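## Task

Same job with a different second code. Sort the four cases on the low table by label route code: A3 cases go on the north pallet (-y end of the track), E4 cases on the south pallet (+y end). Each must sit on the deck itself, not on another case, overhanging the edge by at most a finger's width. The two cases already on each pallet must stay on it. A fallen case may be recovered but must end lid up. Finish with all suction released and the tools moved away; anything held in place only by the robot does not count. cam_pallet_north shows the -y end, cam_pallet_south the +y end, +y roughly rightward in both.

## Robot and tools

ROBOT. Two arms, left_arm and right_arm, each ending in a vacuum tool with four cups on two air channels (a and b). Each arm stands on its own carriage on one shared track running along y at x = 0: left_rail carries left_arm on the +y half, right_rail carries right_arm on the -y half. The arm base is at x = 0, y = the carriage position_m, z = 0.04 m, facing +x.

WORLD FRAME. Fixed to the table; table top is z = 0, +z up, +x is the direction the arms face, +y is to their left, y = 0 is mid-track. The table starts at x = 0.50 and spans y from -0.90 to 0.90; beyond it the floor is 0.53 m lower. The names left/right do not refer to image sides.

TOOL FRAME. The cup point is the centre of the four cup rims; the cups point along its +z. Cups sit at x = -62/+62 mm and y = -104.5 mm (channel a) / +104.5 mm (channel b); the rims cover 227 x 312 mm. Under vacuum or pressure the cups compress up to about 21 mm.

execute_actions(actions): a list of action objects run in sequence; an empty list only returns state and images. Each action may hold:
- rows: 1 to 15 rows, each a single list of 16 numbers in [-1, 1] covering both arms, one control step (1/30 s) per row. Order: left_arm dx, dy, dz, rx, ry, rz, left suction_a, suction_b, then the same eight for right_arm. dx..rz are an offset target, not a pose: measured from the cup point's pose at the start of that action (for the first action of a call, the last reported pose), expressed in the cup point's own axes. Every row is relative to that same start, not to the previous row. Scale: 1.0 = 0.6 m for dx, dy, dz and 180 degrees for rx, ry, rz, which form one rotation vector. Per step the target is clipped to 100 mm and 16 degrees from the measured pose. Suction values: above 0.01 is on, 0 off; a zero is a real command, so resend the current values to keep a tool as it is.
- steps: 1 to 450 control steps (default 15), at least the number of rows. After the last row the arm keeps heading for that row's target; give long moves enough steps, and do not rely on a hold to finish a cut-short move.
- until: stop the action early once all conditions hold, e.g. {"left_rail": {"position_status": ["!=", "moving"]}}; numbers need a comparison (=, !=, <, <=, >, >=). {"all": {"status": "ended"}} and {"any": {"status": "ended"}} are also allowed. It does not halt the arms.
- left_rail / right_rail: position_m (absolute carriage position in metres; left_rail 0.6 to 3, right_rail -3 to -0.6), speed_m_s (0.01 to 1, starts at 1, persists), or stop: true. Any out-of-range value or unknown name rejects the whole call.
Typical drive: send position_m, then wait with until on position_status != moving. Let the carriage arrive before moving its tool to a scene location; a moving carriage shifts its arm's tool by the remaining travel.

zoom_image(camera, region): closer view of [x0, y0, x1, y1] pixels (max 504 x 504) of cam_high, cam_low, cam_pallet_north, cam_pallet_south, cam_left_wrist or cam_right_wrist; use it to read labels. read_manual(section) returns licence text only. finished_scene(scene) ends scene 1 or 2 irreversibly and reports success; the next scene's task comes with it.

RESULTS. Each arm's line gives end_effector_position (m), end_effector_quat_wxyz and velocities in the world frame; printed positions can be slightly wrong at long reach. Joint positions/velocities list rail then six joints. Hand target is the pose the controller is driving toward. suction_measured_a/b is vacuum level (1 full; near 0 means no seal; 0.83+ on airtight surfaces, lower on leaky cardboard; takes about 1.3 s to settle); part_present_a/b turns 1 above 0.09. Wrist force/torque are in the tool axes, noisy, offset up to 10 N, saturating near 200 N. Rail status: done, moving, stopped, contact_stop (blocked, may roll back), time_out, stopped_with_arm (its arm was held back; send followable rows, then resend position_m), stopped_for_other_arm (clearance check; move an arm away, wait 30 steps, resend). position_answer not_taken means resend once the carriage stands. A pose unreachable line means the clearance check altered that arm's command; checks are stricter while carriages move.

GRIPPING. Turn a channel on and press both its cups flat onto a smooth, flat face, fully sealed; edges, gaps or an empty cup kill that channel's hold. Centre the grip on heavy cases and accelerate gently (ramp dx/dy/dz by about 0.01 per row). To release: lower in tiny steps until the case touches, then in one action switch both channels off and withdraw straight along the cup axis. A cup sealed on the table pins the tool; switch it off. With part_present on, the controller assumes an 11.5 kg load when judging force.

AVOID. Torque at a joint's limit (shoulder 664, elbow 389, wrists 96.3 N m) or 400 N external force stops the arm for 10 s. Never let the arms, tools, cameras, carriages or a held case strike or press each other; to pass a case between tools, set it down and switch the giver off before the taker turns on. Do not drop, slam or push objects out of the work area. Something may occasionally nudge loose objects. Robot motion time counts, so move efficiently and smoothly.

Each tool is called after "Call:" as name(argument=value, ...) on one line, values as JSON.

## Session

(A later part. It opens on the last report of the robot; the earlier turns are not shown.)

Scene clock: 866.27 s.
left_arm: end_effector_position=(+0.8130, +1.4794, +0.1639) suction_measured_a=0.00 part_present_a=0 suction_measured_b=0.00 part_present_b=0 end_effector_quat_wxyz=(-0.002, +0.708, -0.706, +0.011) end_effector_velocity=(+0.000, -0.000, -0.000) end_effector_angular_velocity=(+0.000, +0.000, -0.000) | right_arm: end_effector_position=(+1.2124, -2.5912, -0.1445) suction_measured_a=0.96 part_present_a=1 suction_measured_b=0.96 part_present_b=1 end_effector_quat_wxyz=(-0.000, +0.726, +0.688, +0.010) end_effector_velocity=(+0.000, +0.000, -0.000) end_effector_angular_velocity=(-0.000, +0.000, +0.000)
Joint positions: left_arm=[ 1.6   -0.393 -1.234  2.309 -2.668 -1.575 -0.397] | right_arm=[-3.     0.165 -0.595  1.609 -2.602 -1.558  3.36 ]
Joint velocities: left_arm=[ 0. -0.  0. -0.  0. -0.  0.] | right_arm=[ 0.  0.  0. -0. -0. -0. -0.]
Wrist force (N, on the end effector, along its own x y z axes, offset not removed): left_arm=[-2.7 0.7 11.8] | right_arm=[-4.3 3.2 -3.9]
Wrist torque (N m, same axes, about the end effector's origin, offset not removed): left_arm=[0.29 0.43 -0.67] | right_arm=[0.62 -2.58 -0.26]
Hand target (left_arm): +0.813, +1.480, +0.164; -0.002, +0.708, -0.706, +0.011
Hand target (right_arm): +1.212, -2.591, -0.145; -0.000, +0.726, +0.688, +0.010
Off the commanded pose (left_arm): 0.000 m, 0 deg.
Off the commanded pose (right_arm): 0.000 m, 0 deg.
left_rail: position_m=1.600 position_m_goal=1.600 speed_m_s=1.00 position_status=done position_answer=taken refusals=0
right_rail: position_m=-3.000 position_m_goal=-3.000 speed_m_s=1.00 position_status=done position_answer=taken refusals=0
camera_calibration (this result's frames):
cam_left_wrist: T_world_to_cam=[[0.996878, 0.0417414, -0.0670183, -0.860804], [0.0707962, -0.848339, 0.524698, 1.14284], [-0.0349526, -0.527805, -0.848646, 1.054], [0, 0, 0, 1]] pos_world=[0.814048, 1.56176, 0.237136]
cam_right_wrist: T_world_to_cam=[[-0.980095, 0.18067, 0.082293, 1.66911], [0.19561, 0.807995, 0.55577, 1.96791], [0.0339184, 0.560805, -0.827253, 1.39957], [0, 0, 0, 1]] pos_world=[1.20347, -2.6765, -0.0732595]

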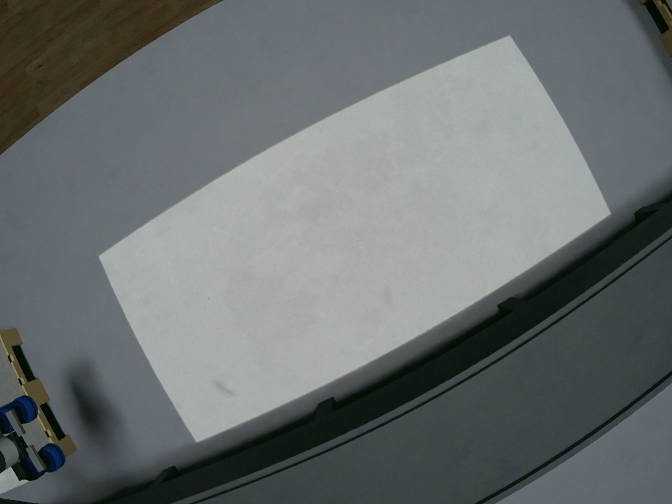

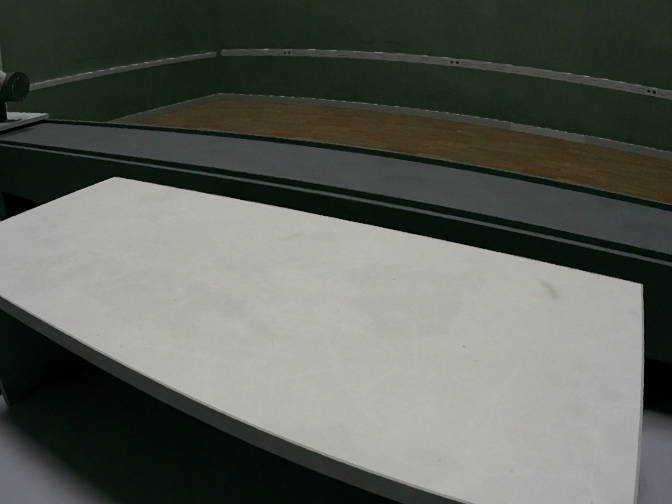

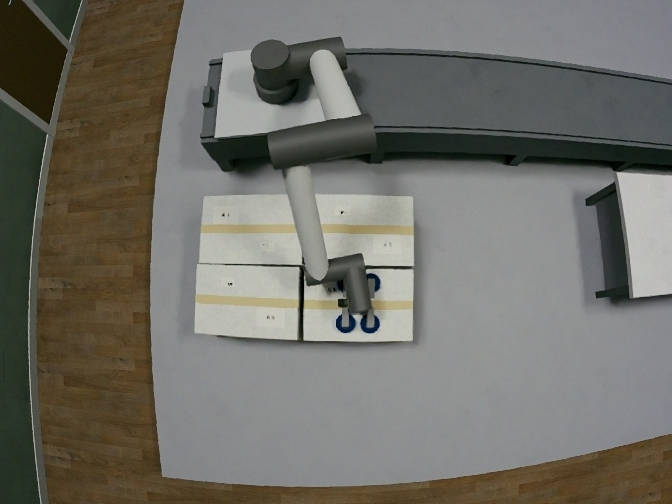

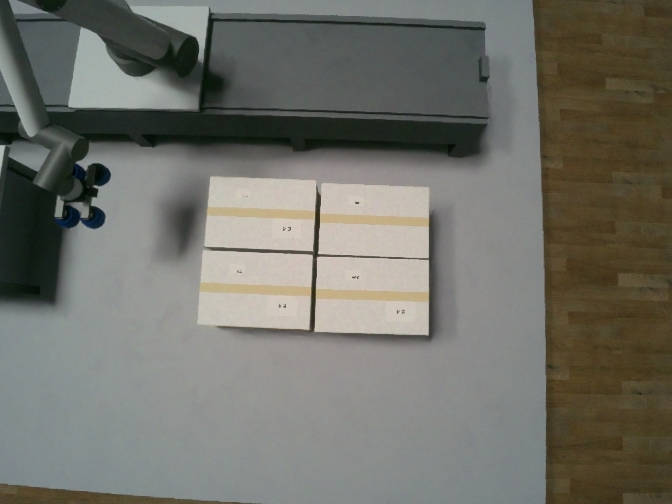

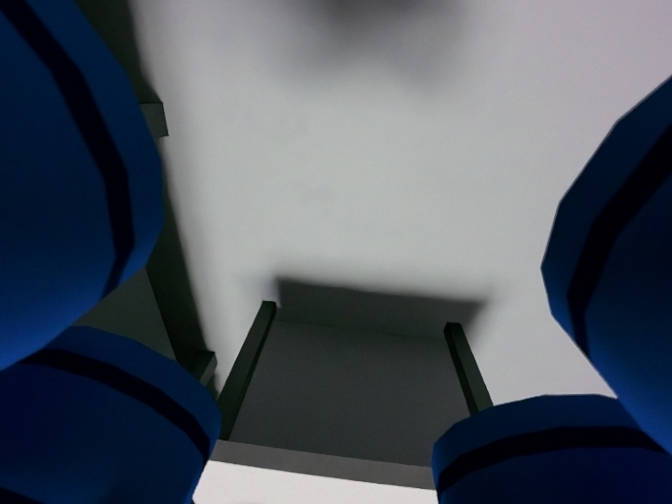

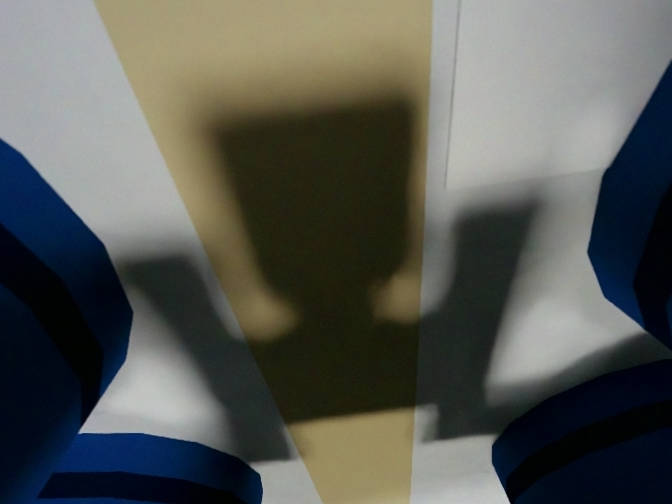

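Call:
execute_actions(actions=[])

Scene clock: 872.50 s.
left_arm: end_effector_position=(+0.8130, +1.4794, +0.1639) suction_measured_a=0.00 part_present_a=0 suction_measured_b=0.00 part_present_b=0 end_effector_quat_wxyz=(-0.002, +0.708, -0.706, +0.011) end_effector_velocity=(+0.000, -0.000, +0.000) end_effector_angular_velocity=(-0.000, -0.000, -0.000) | right_arm: end_effector_position=(+1.2124, -2.5912, -0.1445) suction_measured_a=0.96 part_present_a=1 suction_measured_b=0.96 part_present_b=1 end_effector_quat_wxyz=(-0.000, +0.726, +0.688, +0.010) end_effector_velocity=(+0.000, +0.000, -0.000) end_effector_angular_velocity=(+0.000, -0.000, +0.000)
Joint positions: left_arm=[ 1.6   -0.393 -1.234  2.309 -2.668 -1.575 -0.397] | right_arm=[-3.     0.165 -0.595  1.609 -2.602 -1.558  3.36 ]
Joint velocities: left_arm=[ 0. -0. -0.  0. -0.  0.  0.] | right_arm=[ 0.  0.  0.  0. -0.  0. -0.]
Wrist force (N, on the end effector, along its own x y z axes, offset not removed): left_arm=[-4.6 -3.4 1.6] | right_arm=[-2.8 0.7 -1.6]
Wrist torque (N m, same axes, about the end effector's origin, offset not removed): left_arm=[-0.16 0.76 -0.75] | right_arm=[0.25 -2.75 -0.20]
Hand target (left_arm): +0.813, +1.480, +0.164; -0.002, +0.708, -0.706, +0.011
Hand target (right_arm): +1.212, -2.591, -0.145; -0.000, +0.726, +0.688, +0.010
Off the commanded pose (left_arm): 0.000 m, 0 deg.
Off the commanded pose (right_arm): 0.000 m, 0 deg.
left_rail: position_m=1.600 position_m_goal=1.600 speed_m_s=1.00 position_status=done position_answer=taken refusals=0
right_rail: position_m=-3.000 position_m_goal=-3.000 speed_m_s=1.00 position_status=done position_answer=taken refusals=0
camera_calibration (this result's frames):
cam_left_wrist: T_world_to_cam=[[0.996878, 0.0417417, -0.0670181, -0.860805], [0.0707965, -0.848339, 0.524698, 1.14284], [-0.0349522, -0.527805, -0.848646, 1.054], [0, 0, 0, 1]] pos_world=[0.814048, 1.56176, 0.237136]
cam_right_wrist: T_world_to_cam=[[-0.980097, 0.18066, 0.0822929, 1.6691], [0.195602, 0.807998, 0.55577, 1.96795], [0.033913, 0.560805, -0.827253, 1.39959], [0, 0, 0, 1]] pos_world=[1.20348, -2.67654, -0.0732629]

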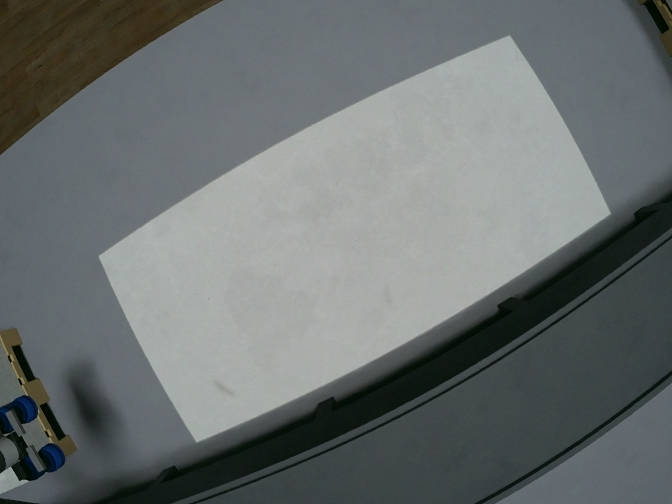

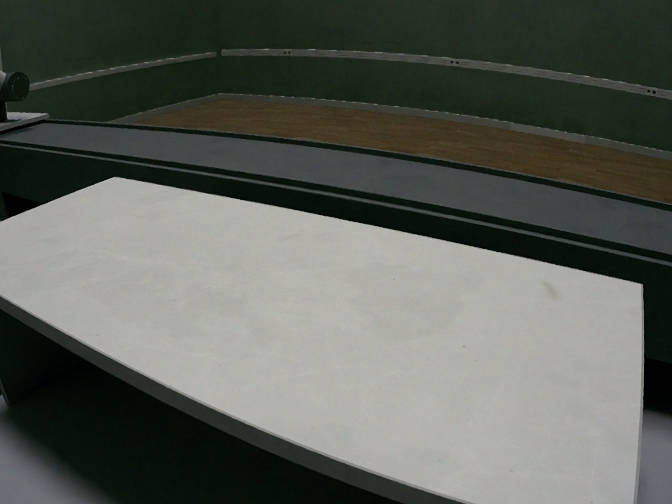

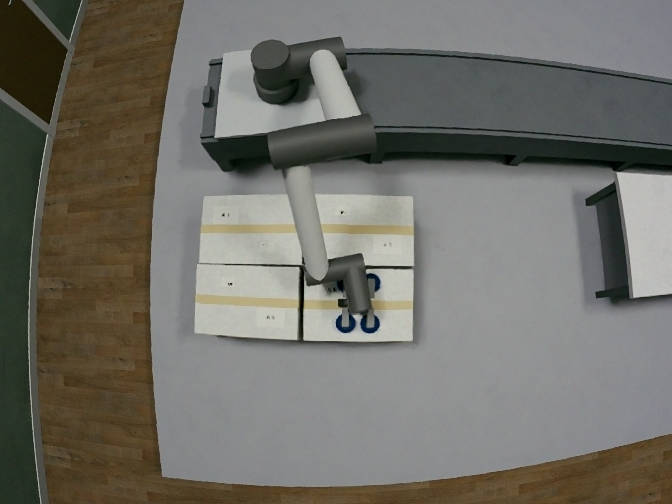

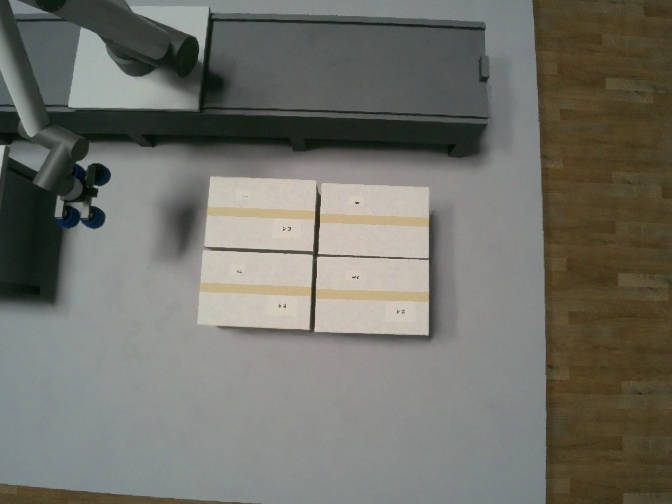

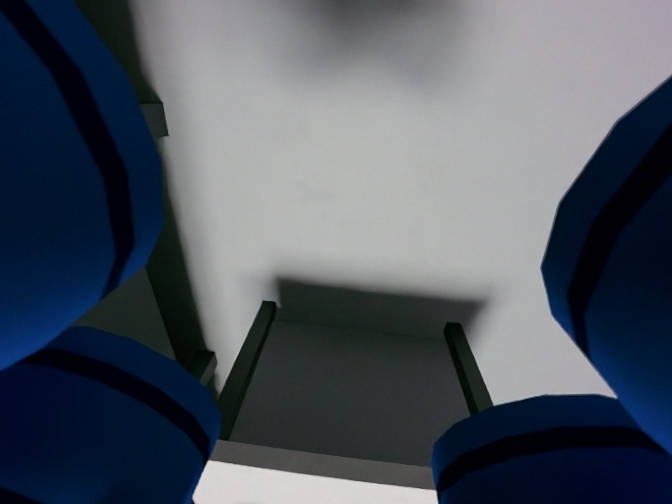

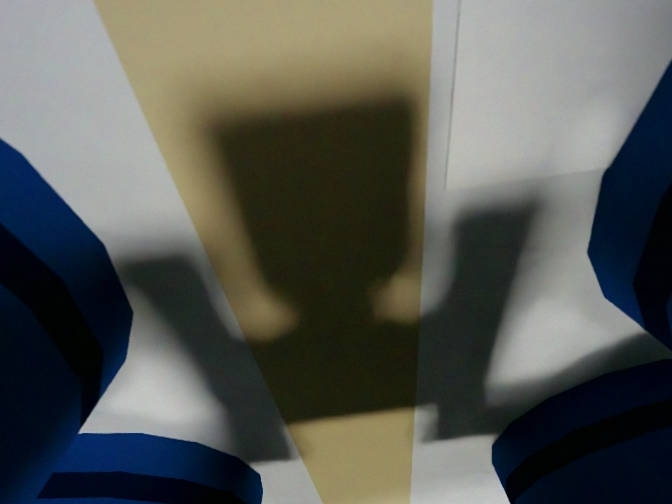

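Call:
execute_actions(actions=[{"rows": [[0,0,0,0,0,0,0,0, 0,0,0.0042,0,0,0,1,1]], "steps": 4}])

Scene clock: 874.07 s.
left_arm: end_effector_position=(+0.8130, +1.4794, +0.1639) suction_measured_a=0.00 part_present_a=0 suction_measured_b=0.00 part_present_b=0 end_effector_quat_wxyz=(-0.002, +0.708, -0.706, +0.011) end_effector_velocity=(+0.000, +0.000, +0.000) end_effector_angular_velocity=(-0.000, -0.000, +0.000) | right_arm: end_effector_position=(+1.2125, -2.5912, -0.1457) suction_measured_a=0.96 part_present_a=1 suction_measured_b=0.96 part_present_b=1 end_effector_quat_wxyz=(-0.000, +0.726, +0.688, +0.010) end_effector_velocity=(-0.001, -0.000, -0.012) end_effector_angular_velocity=(-0.000, +0.003, +0.000)
Joint positions: left_arm=[ 1.6   -0.393 -1.234  2.309 -2.668 -1.575 -0.397] | right_arm=[-3.     0.165 -0.594  1.609 -2.603 -1.558  3.36 ]
Joint velocities: left_arm=[ 0.  0. -0.  0. -0.  0. -0.] | right_arm=[ 0.    -0.     0.011 -0.002 -0.007  0.    -0.   ]
Wrist force (N, on the end effector, along its own x y z axes, offset not removed): left_arm=[-4.5 -4.5 1.3] | right_arm=[-5.2 3.6 -0.6]
Wrist torque (N m, same axes, about the end effector's origin, offset not removed): left_arm=[-0.66 0.68 -0.74] | right_arm=[1.09 -2.73 -0.29]
Hand target (left_arm): +0.813, +1.480, +0.164; -0.002, +0.708, -0.706, +0.011
Hand target (right_arm): +1.212, -2.591, -0.147; -0.000, +0.726, +0.688, +0.010
Off the commanded pose (left_arm): 0.000 m, 0 deg.
Off the commanded pose (right_arm): 0.001 m, 0 deg.
left_rail: position_m=1.600 position_m_goal=1.600 speed_m_s=1.00 position_status=done position_answer=taken refusals=0
right_rail: position_m=-3.000 position_m_goal=-3.000 speed_m_s=1.00 position_status=done position_answer=taken refusals=0
camera_calibration (this result's frames):
cam_left_wrist: T_world_to_cam=[[0.996878, 0.0417418, -0.0670181, -0.860805], [0.0707965, -0.848339, 0.524698, 1.14284], [-0.0349523, -0.527805, -0.848646, 1.054], [0, 0, 0, 1]] pos_world=[0.814048, 1.56176, 0.237136]
cam_right_wrist: T_world_to_cam=[[-0.980095, 0.18066, 0.0823094, 1.66921], [0.195612, 0.807999, 0.555764, 1.96858], [0.0338986, 0.560802, -0.827255, 1.39865], [0, 0, 0, 1]] pos_world=[1.2035, -2.67653, -0.0744187]

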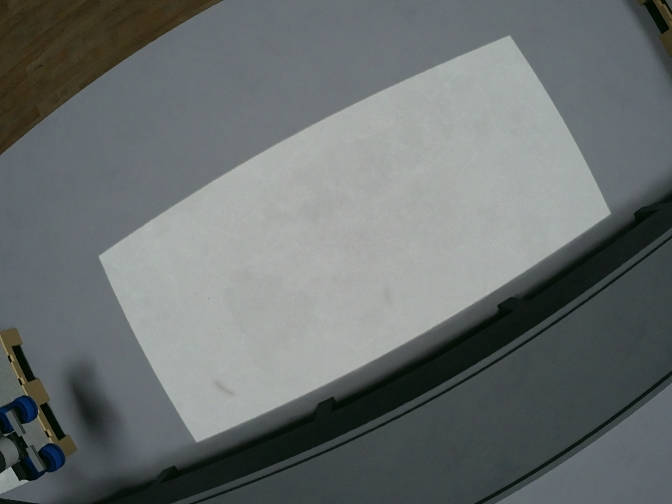

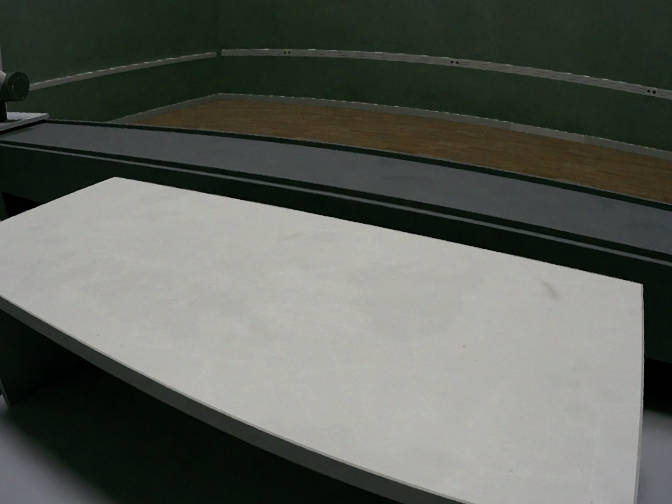

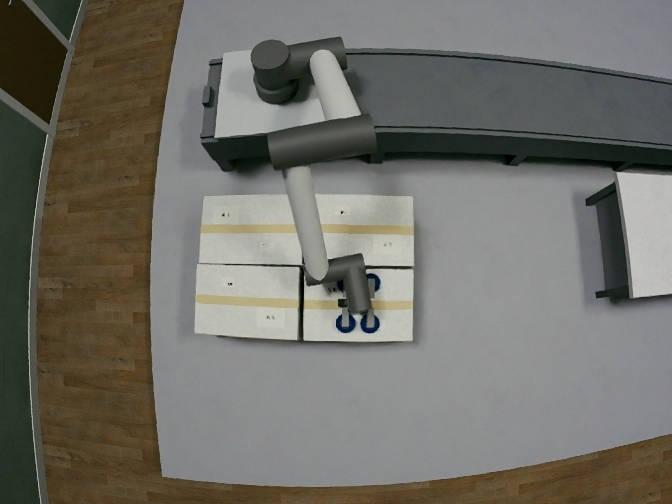

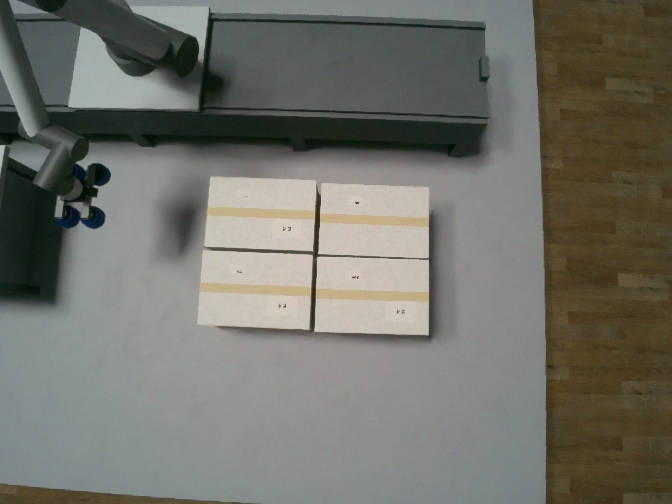

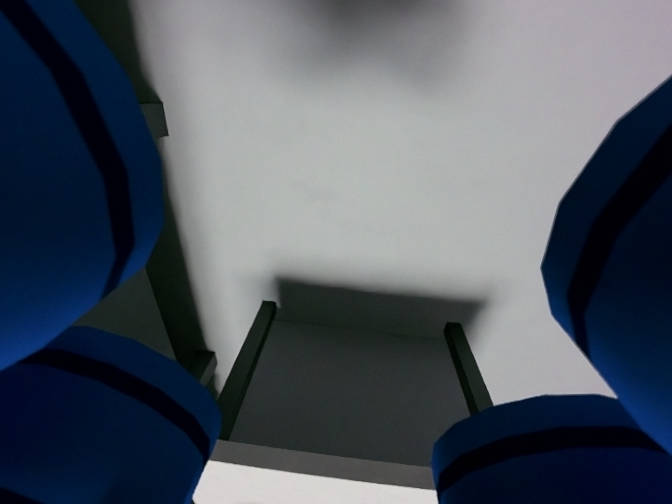

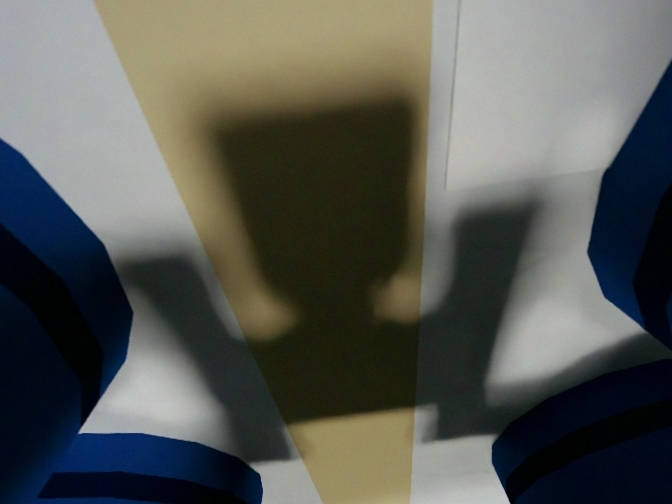

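Call:
execute_actions(actions=[])

Scene clock: 874.77 s.
left_arm: end_effector_position=(+0.8130, +1.4794, +0.1639) suction_measured_a=0.00 part_present_a=0 suction_measured_b=0.00 part_present_b=0 end_effector_quat_wxyz=(-0.002, +0.708, -0.706, +0.011) end_effector_velocity=(+0.000, +0.000, +0.000) end_effector_angular_velocity=(-0.000, -0.000, +0.000) | right_arm: end_effector_position=(+1.2125, -2.5912, -0.1470) suction_measured_a=0.96 part_present_a=1 suction_measured_b=0.96 part_present_b=1 end_effector_quat_wxyz=(-0.000, +0.726, +0.688, +0.010) end_effector_velocity=(-0.000, -0.000, -0.000) end_effector_angular_velocity=(-0.000, +0.000, -0.000)
Joint positions: left_arm=[ 1.6   -0.393 -1.234  2.309 -2.668 -1.575 -0.397] | right_arm=[-3.     0.165 -0.593  1.609 -2.604 -1.558  3.36 ]
Joint velocities: left_arm=[ 0.  0. -0.  0. -0.  0. -0.] | right_arm=[ 0.  0.  0. -0. -0. -0.  0.]
Wrist force (N, on the end effector, along its own x y z axes, offset not removed): left_arm=[-4.8 -2.0 5.4] | right_arm=[-4.1 2.2 -3.7]
Wrist torque (N m, same axes, about the end effector's origin, offset not removed): left_arm=[-0.22 0.92 -0.70] | right_arm=[0.39 -2.55 -0.17]
Hand target (left_arm): +0.813, +1.480, +0.164; -0.002, +0.708, -0.706, +0.011
Hand target (right_arm): +1.212, -2.591, -0.147; -0.000, +0.726, +0.688, +0.010
Off the commanded pose (left_arm): 0.000 m, 0 deg.
Off the commanded pose (right_arm): 0.000 m, 0 deg.
left_rail: position_m=1.600 position_m_goal=1.600 speed_m_s=1.00 position_status=done position_answer=taken refusals=0
right_rail: position_m=-3.000 position_m_goal=-3.000 speed_m_s=1.00 position_status=done position_answer=taken refusals=0
camera_calibration (this result's frames):
cam_left_wrist: T_world_to_cam=[[0.996878, 0.0417418, -0.0670182, -0.860805], [0.0707966, -0.848339, 0.524698, 1.14284], [-0.0349523, -0.527805, -0.848646, 1.054], [0, 0, 0, 1]] pos_world=[0.814048, 1.56176, 0.237136]
cam_right_wrist: T_world_to_cam=[[-0.980097, 0.18066, 0.0822952, 1.66935], [0.195603, 0.807998, 0.555769, 1.96933], [0.033911, 0.560804, -0.827254, 1.39751], [0, 0, 0, 1]] pos_world=[1.20353, -2.67653, -0.0757735]

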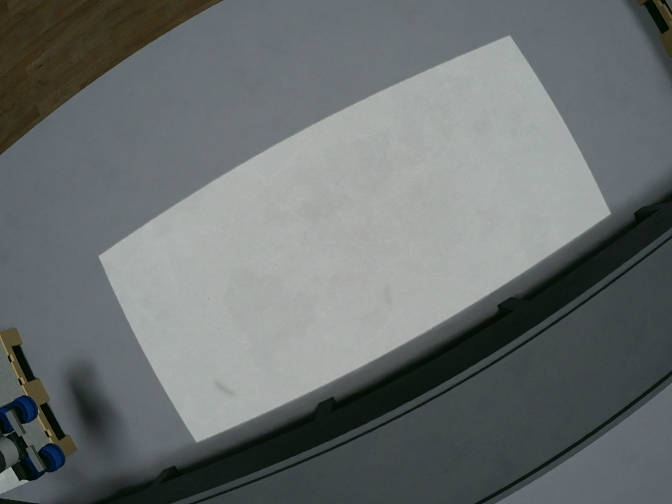

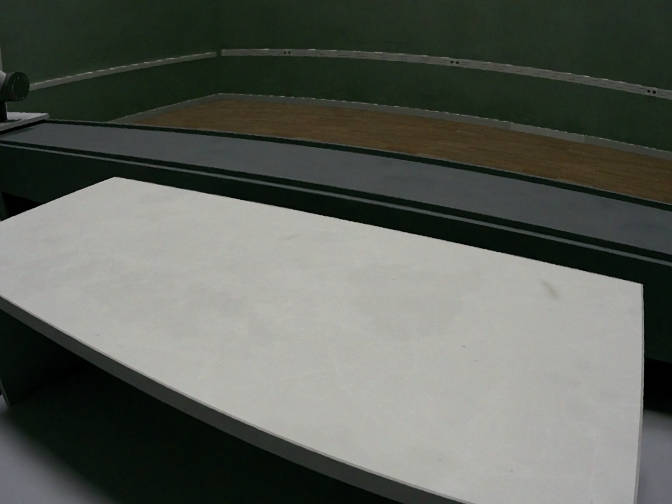

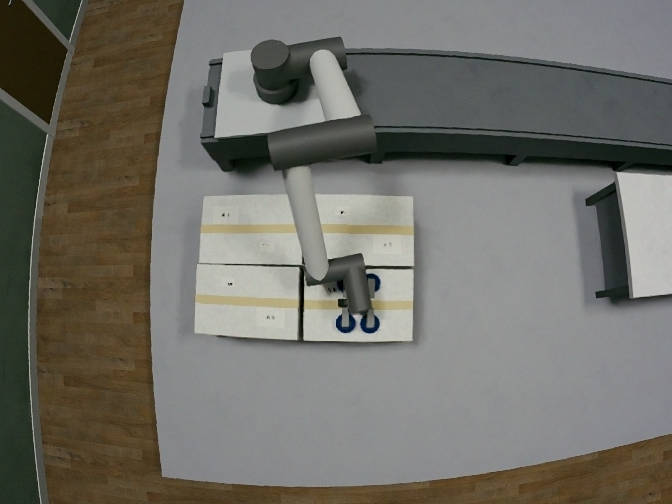

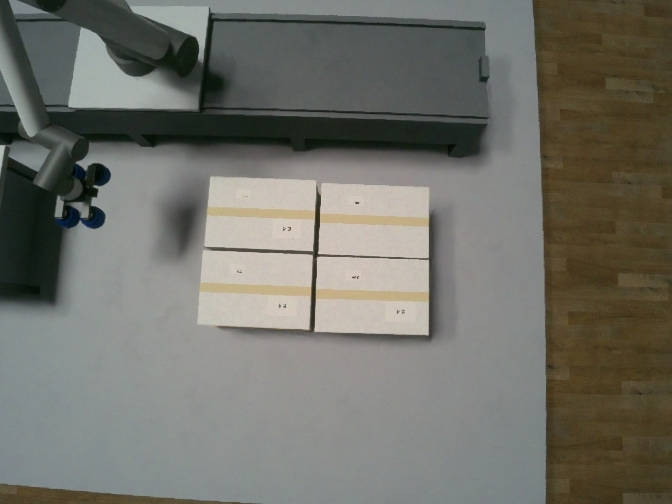

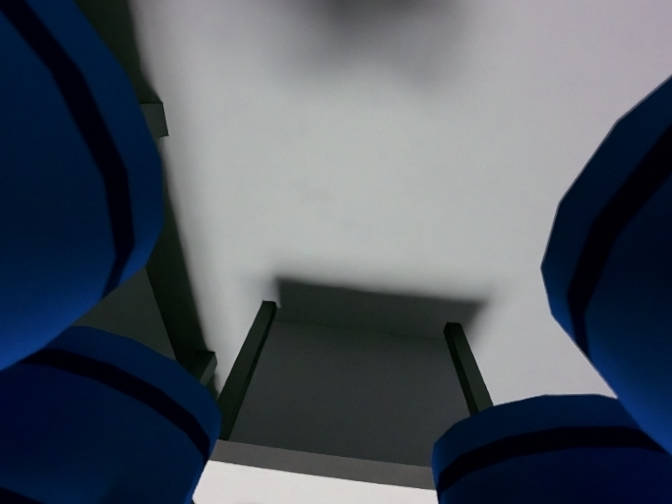

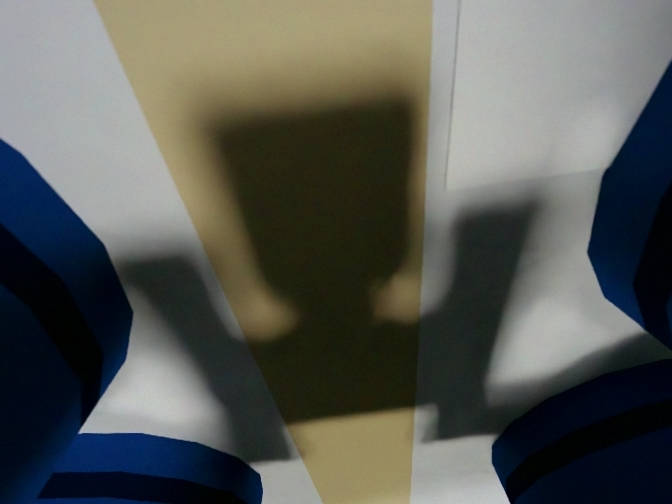

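Call:
execute_actions(actions=[{"rows": [[0,0,0,0,0,0,0,0, 0,0,0.0042,0,0,0,1,1]], "steps": 8}])

Scene clock: 876.13 s.
left_arm: end_effector_position=(+0.8130, +1.4794, +0.1639) suction_measured_a=0.00 part_present_a=0 suction_measured_b=0.00 part_present_b=0 end_effector_quat_wxyz=(-0.002, +0.708, -0.706, +0.011) end_effector_velocity=(+0.000, +0.000, -0.000) end_effector_angular_velocity=(+0.000, +0.000, +0.000) | right_arm: end_effector_position=(+1.2125, -2.5912, -0.1491) suction_measured_a=0.96 part_present_a=1 suction_measured_b=0.96 part_present_b=1 end_effector_quat_wxyz=(-0.000, +0.726, +0.688, +0.010) end_effector_velocity=(+0.000, +0.000, -0.004) end_effector_angular_velocity=(-0.000, +0.000, +0.000)
Joint positions: left_arm=[ 1.6   -0.393 -1.234  2.309 -2.668 -1.575 -0.397] | right_arm=[-3.     0.165 -0.591  1.608 -2.605 -1.558  3.36 ]
Joint velocities: left_arm=[ 0.  0.  0. -0. -0. -0. -0.] | right_arm=[ 0.    -0.     0.004 -0.001 -0.003 -0.    -0.   ]
Wrist force (N, on the end effector, along its own x y z axes, offset not removed): left_arm=[-4.1 2.6 -2.3] | right_arm=[-6.2 3.0 -3.2]
Wrist torque (N m, same axes, about the end effector's origin, offset not removed): left_arm=[0.54 0.78 -0.77] | right_arm=[0.75 -2.22 -0.40]
Hand target (left_arm): +0.813, +1.480, +0.164; -0.002, +0.708, -0.706, +0.011
Hand target (right_arm): +1.213, -2.591, -0.150; -0.000, +0.726, +0.688, +0.010
Off the commanded pose (left_arm): 0.000 m, 0 deg.
Off the commanded pose (right_arm): 0.000 m, 0 deg.
left_rail: position_m=1.600 position_m_goal=1.600 speed_m_s=1.00 position_status=done position_answer=taken refusals=0
right_rail: position_m=-3.000 position_m_goal=-3.000 speed_m_s=1.00 position_status=done position_answer=taken refusals=0
camera_calibration (this result's frames):
cam_left_wrist: T_world_to_cam=[[0.996878, 0.0417417, -0.0670182, -0.860805], [0.0707964, -0.848339, 0.524698, 1.14284], [-0.0349524, -0.527805, -0.848646, 1.054], [0, 0, 0, 1]] pos_world=[0.814048, 1.56176, 0.237136]
cam_right_wrist: T_world_to_cam=[[-0.98009, 0.180684, 0.0823268, 1.6696], [0.195641, 0.807996, 0.555758, 1.97042], [0.0338971, 0.560799, -0.827258, 1.39581], [0, 0, 0, 1]] pos_world=[1.20355, -2.67652, -0.0778355]

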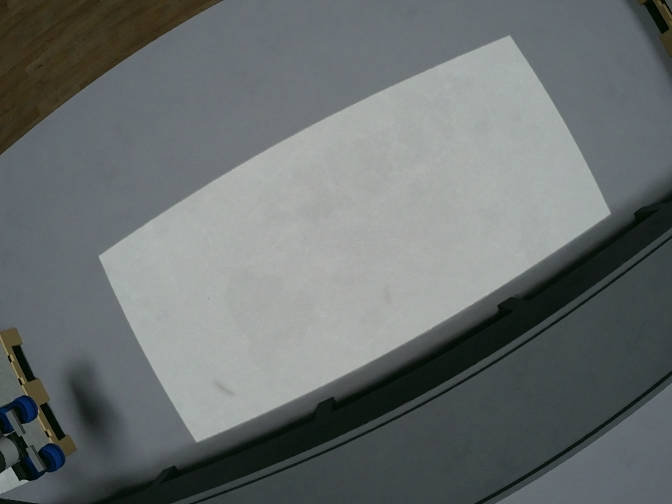

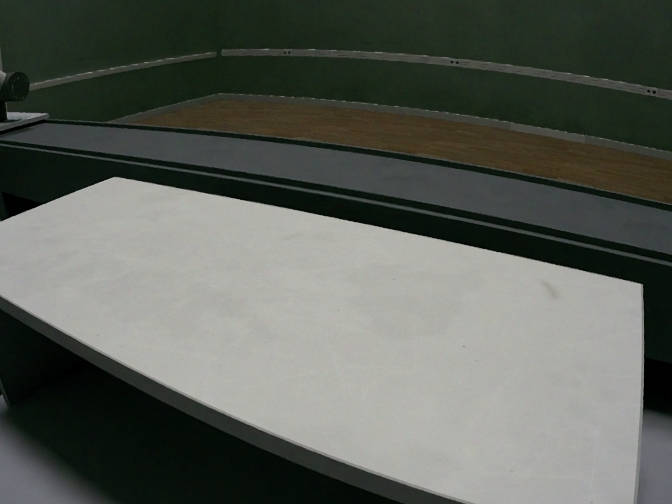

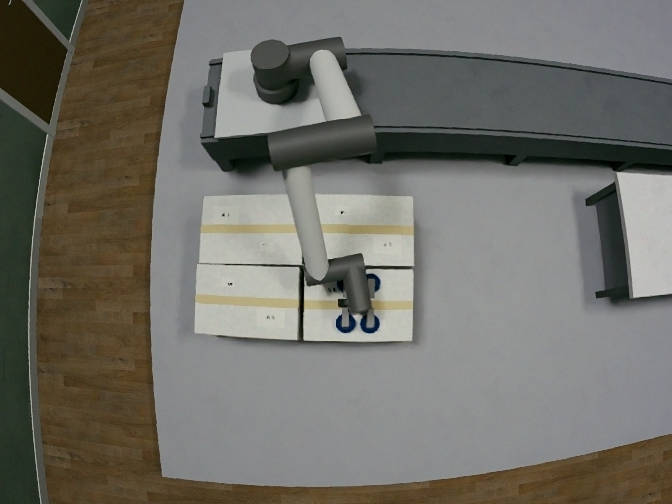

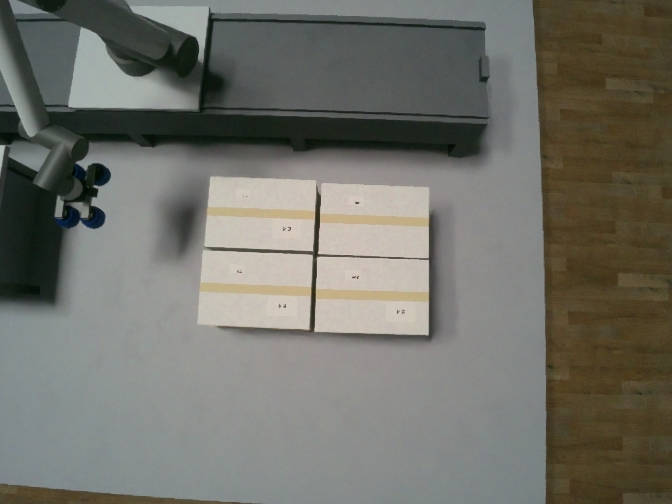

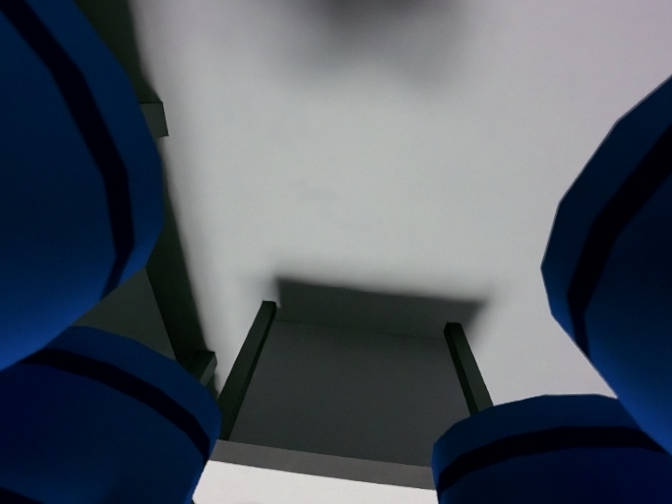

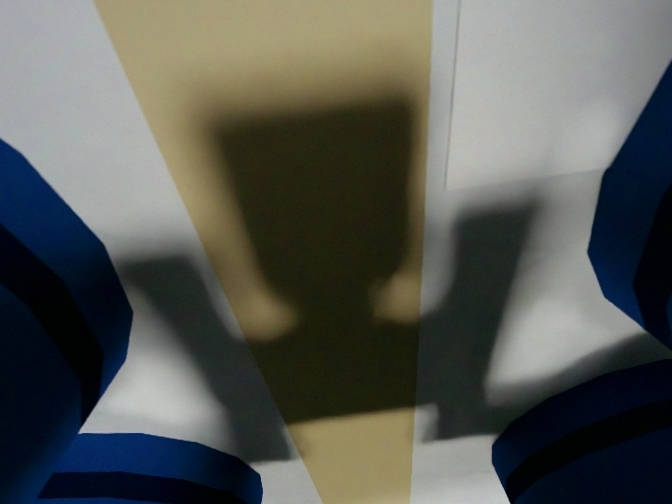

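Call:
execute_actions(actions=[{"rows": [[0,0,0,0,0,0,0,0, 0,0,0.0046,0,0,0,1,1]], "steps": 10}])

Scene clock: 877.90 s.
left_arm: end_effector_position=(+0.8130, +1.4794, +0.1639) suction_measured_a=0.00 part_present_a=0 suction_measured_b=0.00 part_present_b=0 end_effector_quat_wxyz=(-0.002, +0.708, -0.706, +0.011) end_effector_velocity=(-0.000, -0.000, +0.000) end_effector_angular_velocity=(+0.000, -0.000, -0.000) | right_arm: end_effector_position=(+1.2125, -2.5912, -0.1516) suction_measured_a=0.96 part_present_a=1 suction_measured_b=0.96 part_present_b=1 end_effector_quat_wxyz=(-0.000, +0.726, +0.688, +0.010) end_effector_velocity=(+0.000, +0.000, -0.002) end_effector_angular_velocity=(+0.000, -0.000, -0.000)
Joint positions: left_arm=[ 1.6   -0.393 -1.234  2.309 -2.668 -1.575 -0.397] | right_arm=[-3.     0.165 -0.588  1.607 -2.607 -1.558  3.36 ]
Joint velocities: left_arm=[ 0. -0. -0.  0.  0.  0. -0.] | right_arm=[ 0.    -0.     0.002 -0.001 -0.002 -0.     0.   ]
Wrist force (N, on the end effector, along its own x y z axes, offset not removed): left_arm=[-6.5 -3.3 4.0] | right_arm=[-5.4 4.1 -2.1]
Wrist torque (N m, same axes, about the end effector's origin, offset not removed): left_arm=[-0.22 1.12 -0.70] | right_arm=[0.75 -2.34 -0.16]
Hand target (left_arm): +0.813, +1.480, +0.164; -0.002, +0.708, -0.706, +0.011
Hand target (right_arm): +1.213, -2.591, -0.152; -0.000, +0.726, +0.688, +0.010
Off the commanded pose (left_arm): 0.000 m, 0 deg.
Off the commanded pose (right_arm): 0.000 m, 0 deg.
left_rail: position_m=1.600 position_m_goal=1.600 speed_m_s=1.00 position_status=done position_answer=taken refusals=0
right_rail: position_m=-3.000 position_m_goal=-3.000 speed_m_s=1.00 position_status=done position_answer=taken refusals=0
camera_calibration (this result's frames):
cam_left_wrist: T_world_to_cam=[[0.996878, 0.0417416, -0.0670182, -0.860805], [0.0707964, -0.848339, 0.524698, 1.14284], [-0.0349524, -0.527805, -0.848646, 1.054], [0, 0, 0, 1]] pos_world=[0.814048, 1.56176, 0.237136]
cam_right_wrist: T_world_to_cam=[[-0.980091, 0.180672, 0.0823376, 1.6698], [0.195637, 0.807999, 0.555755, 1.97179], [0.0338806, 0.560798, -0.827259, 1.39372], [0, 0, 0, 1]] pos_world=[1.20358, -2.67649, -0.080348]

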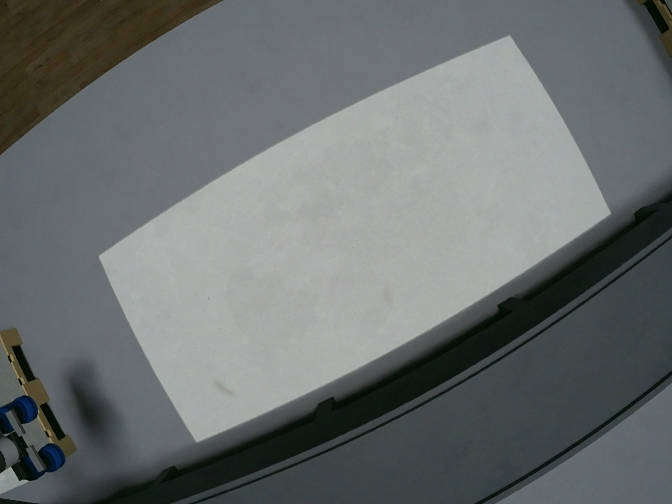

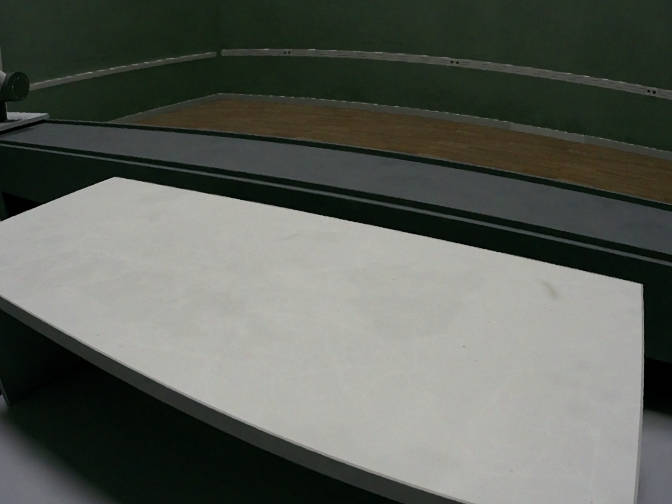

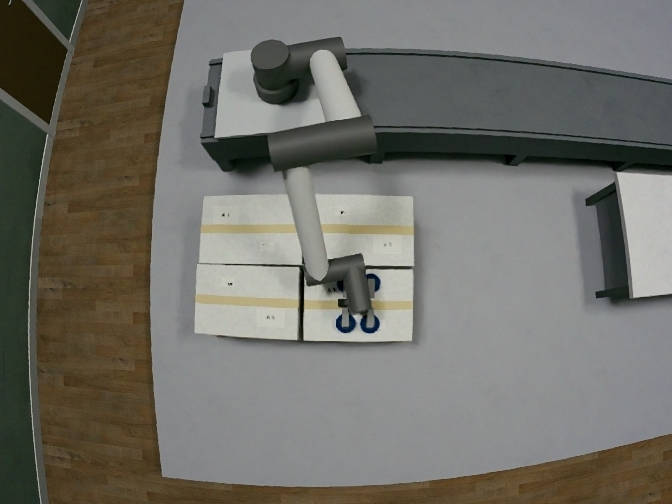

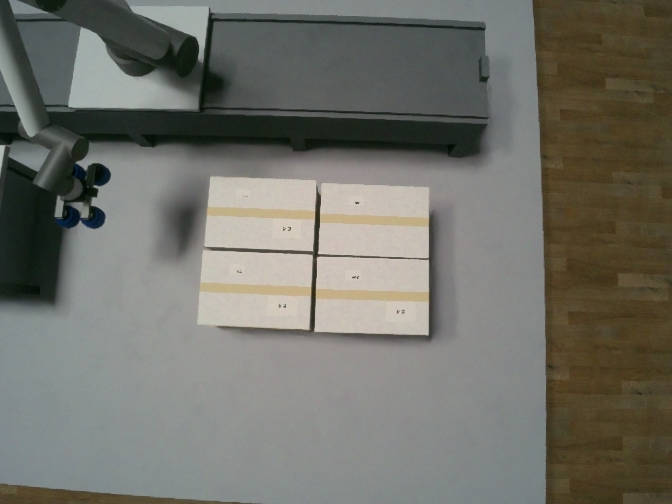

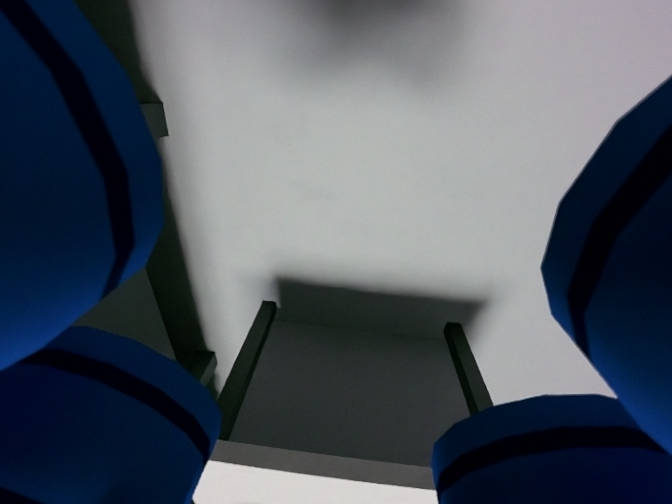

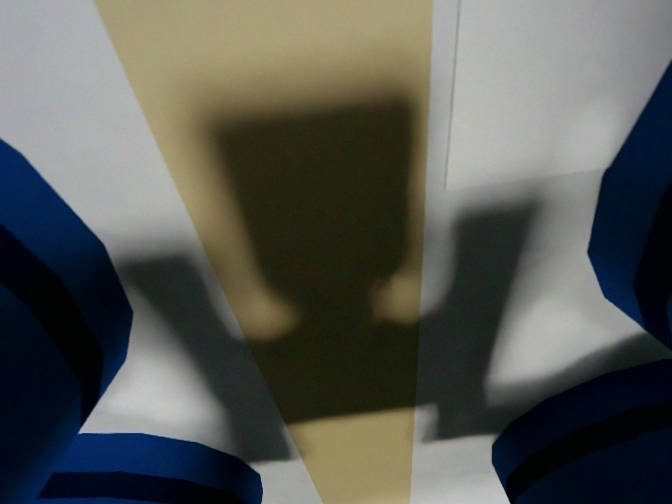

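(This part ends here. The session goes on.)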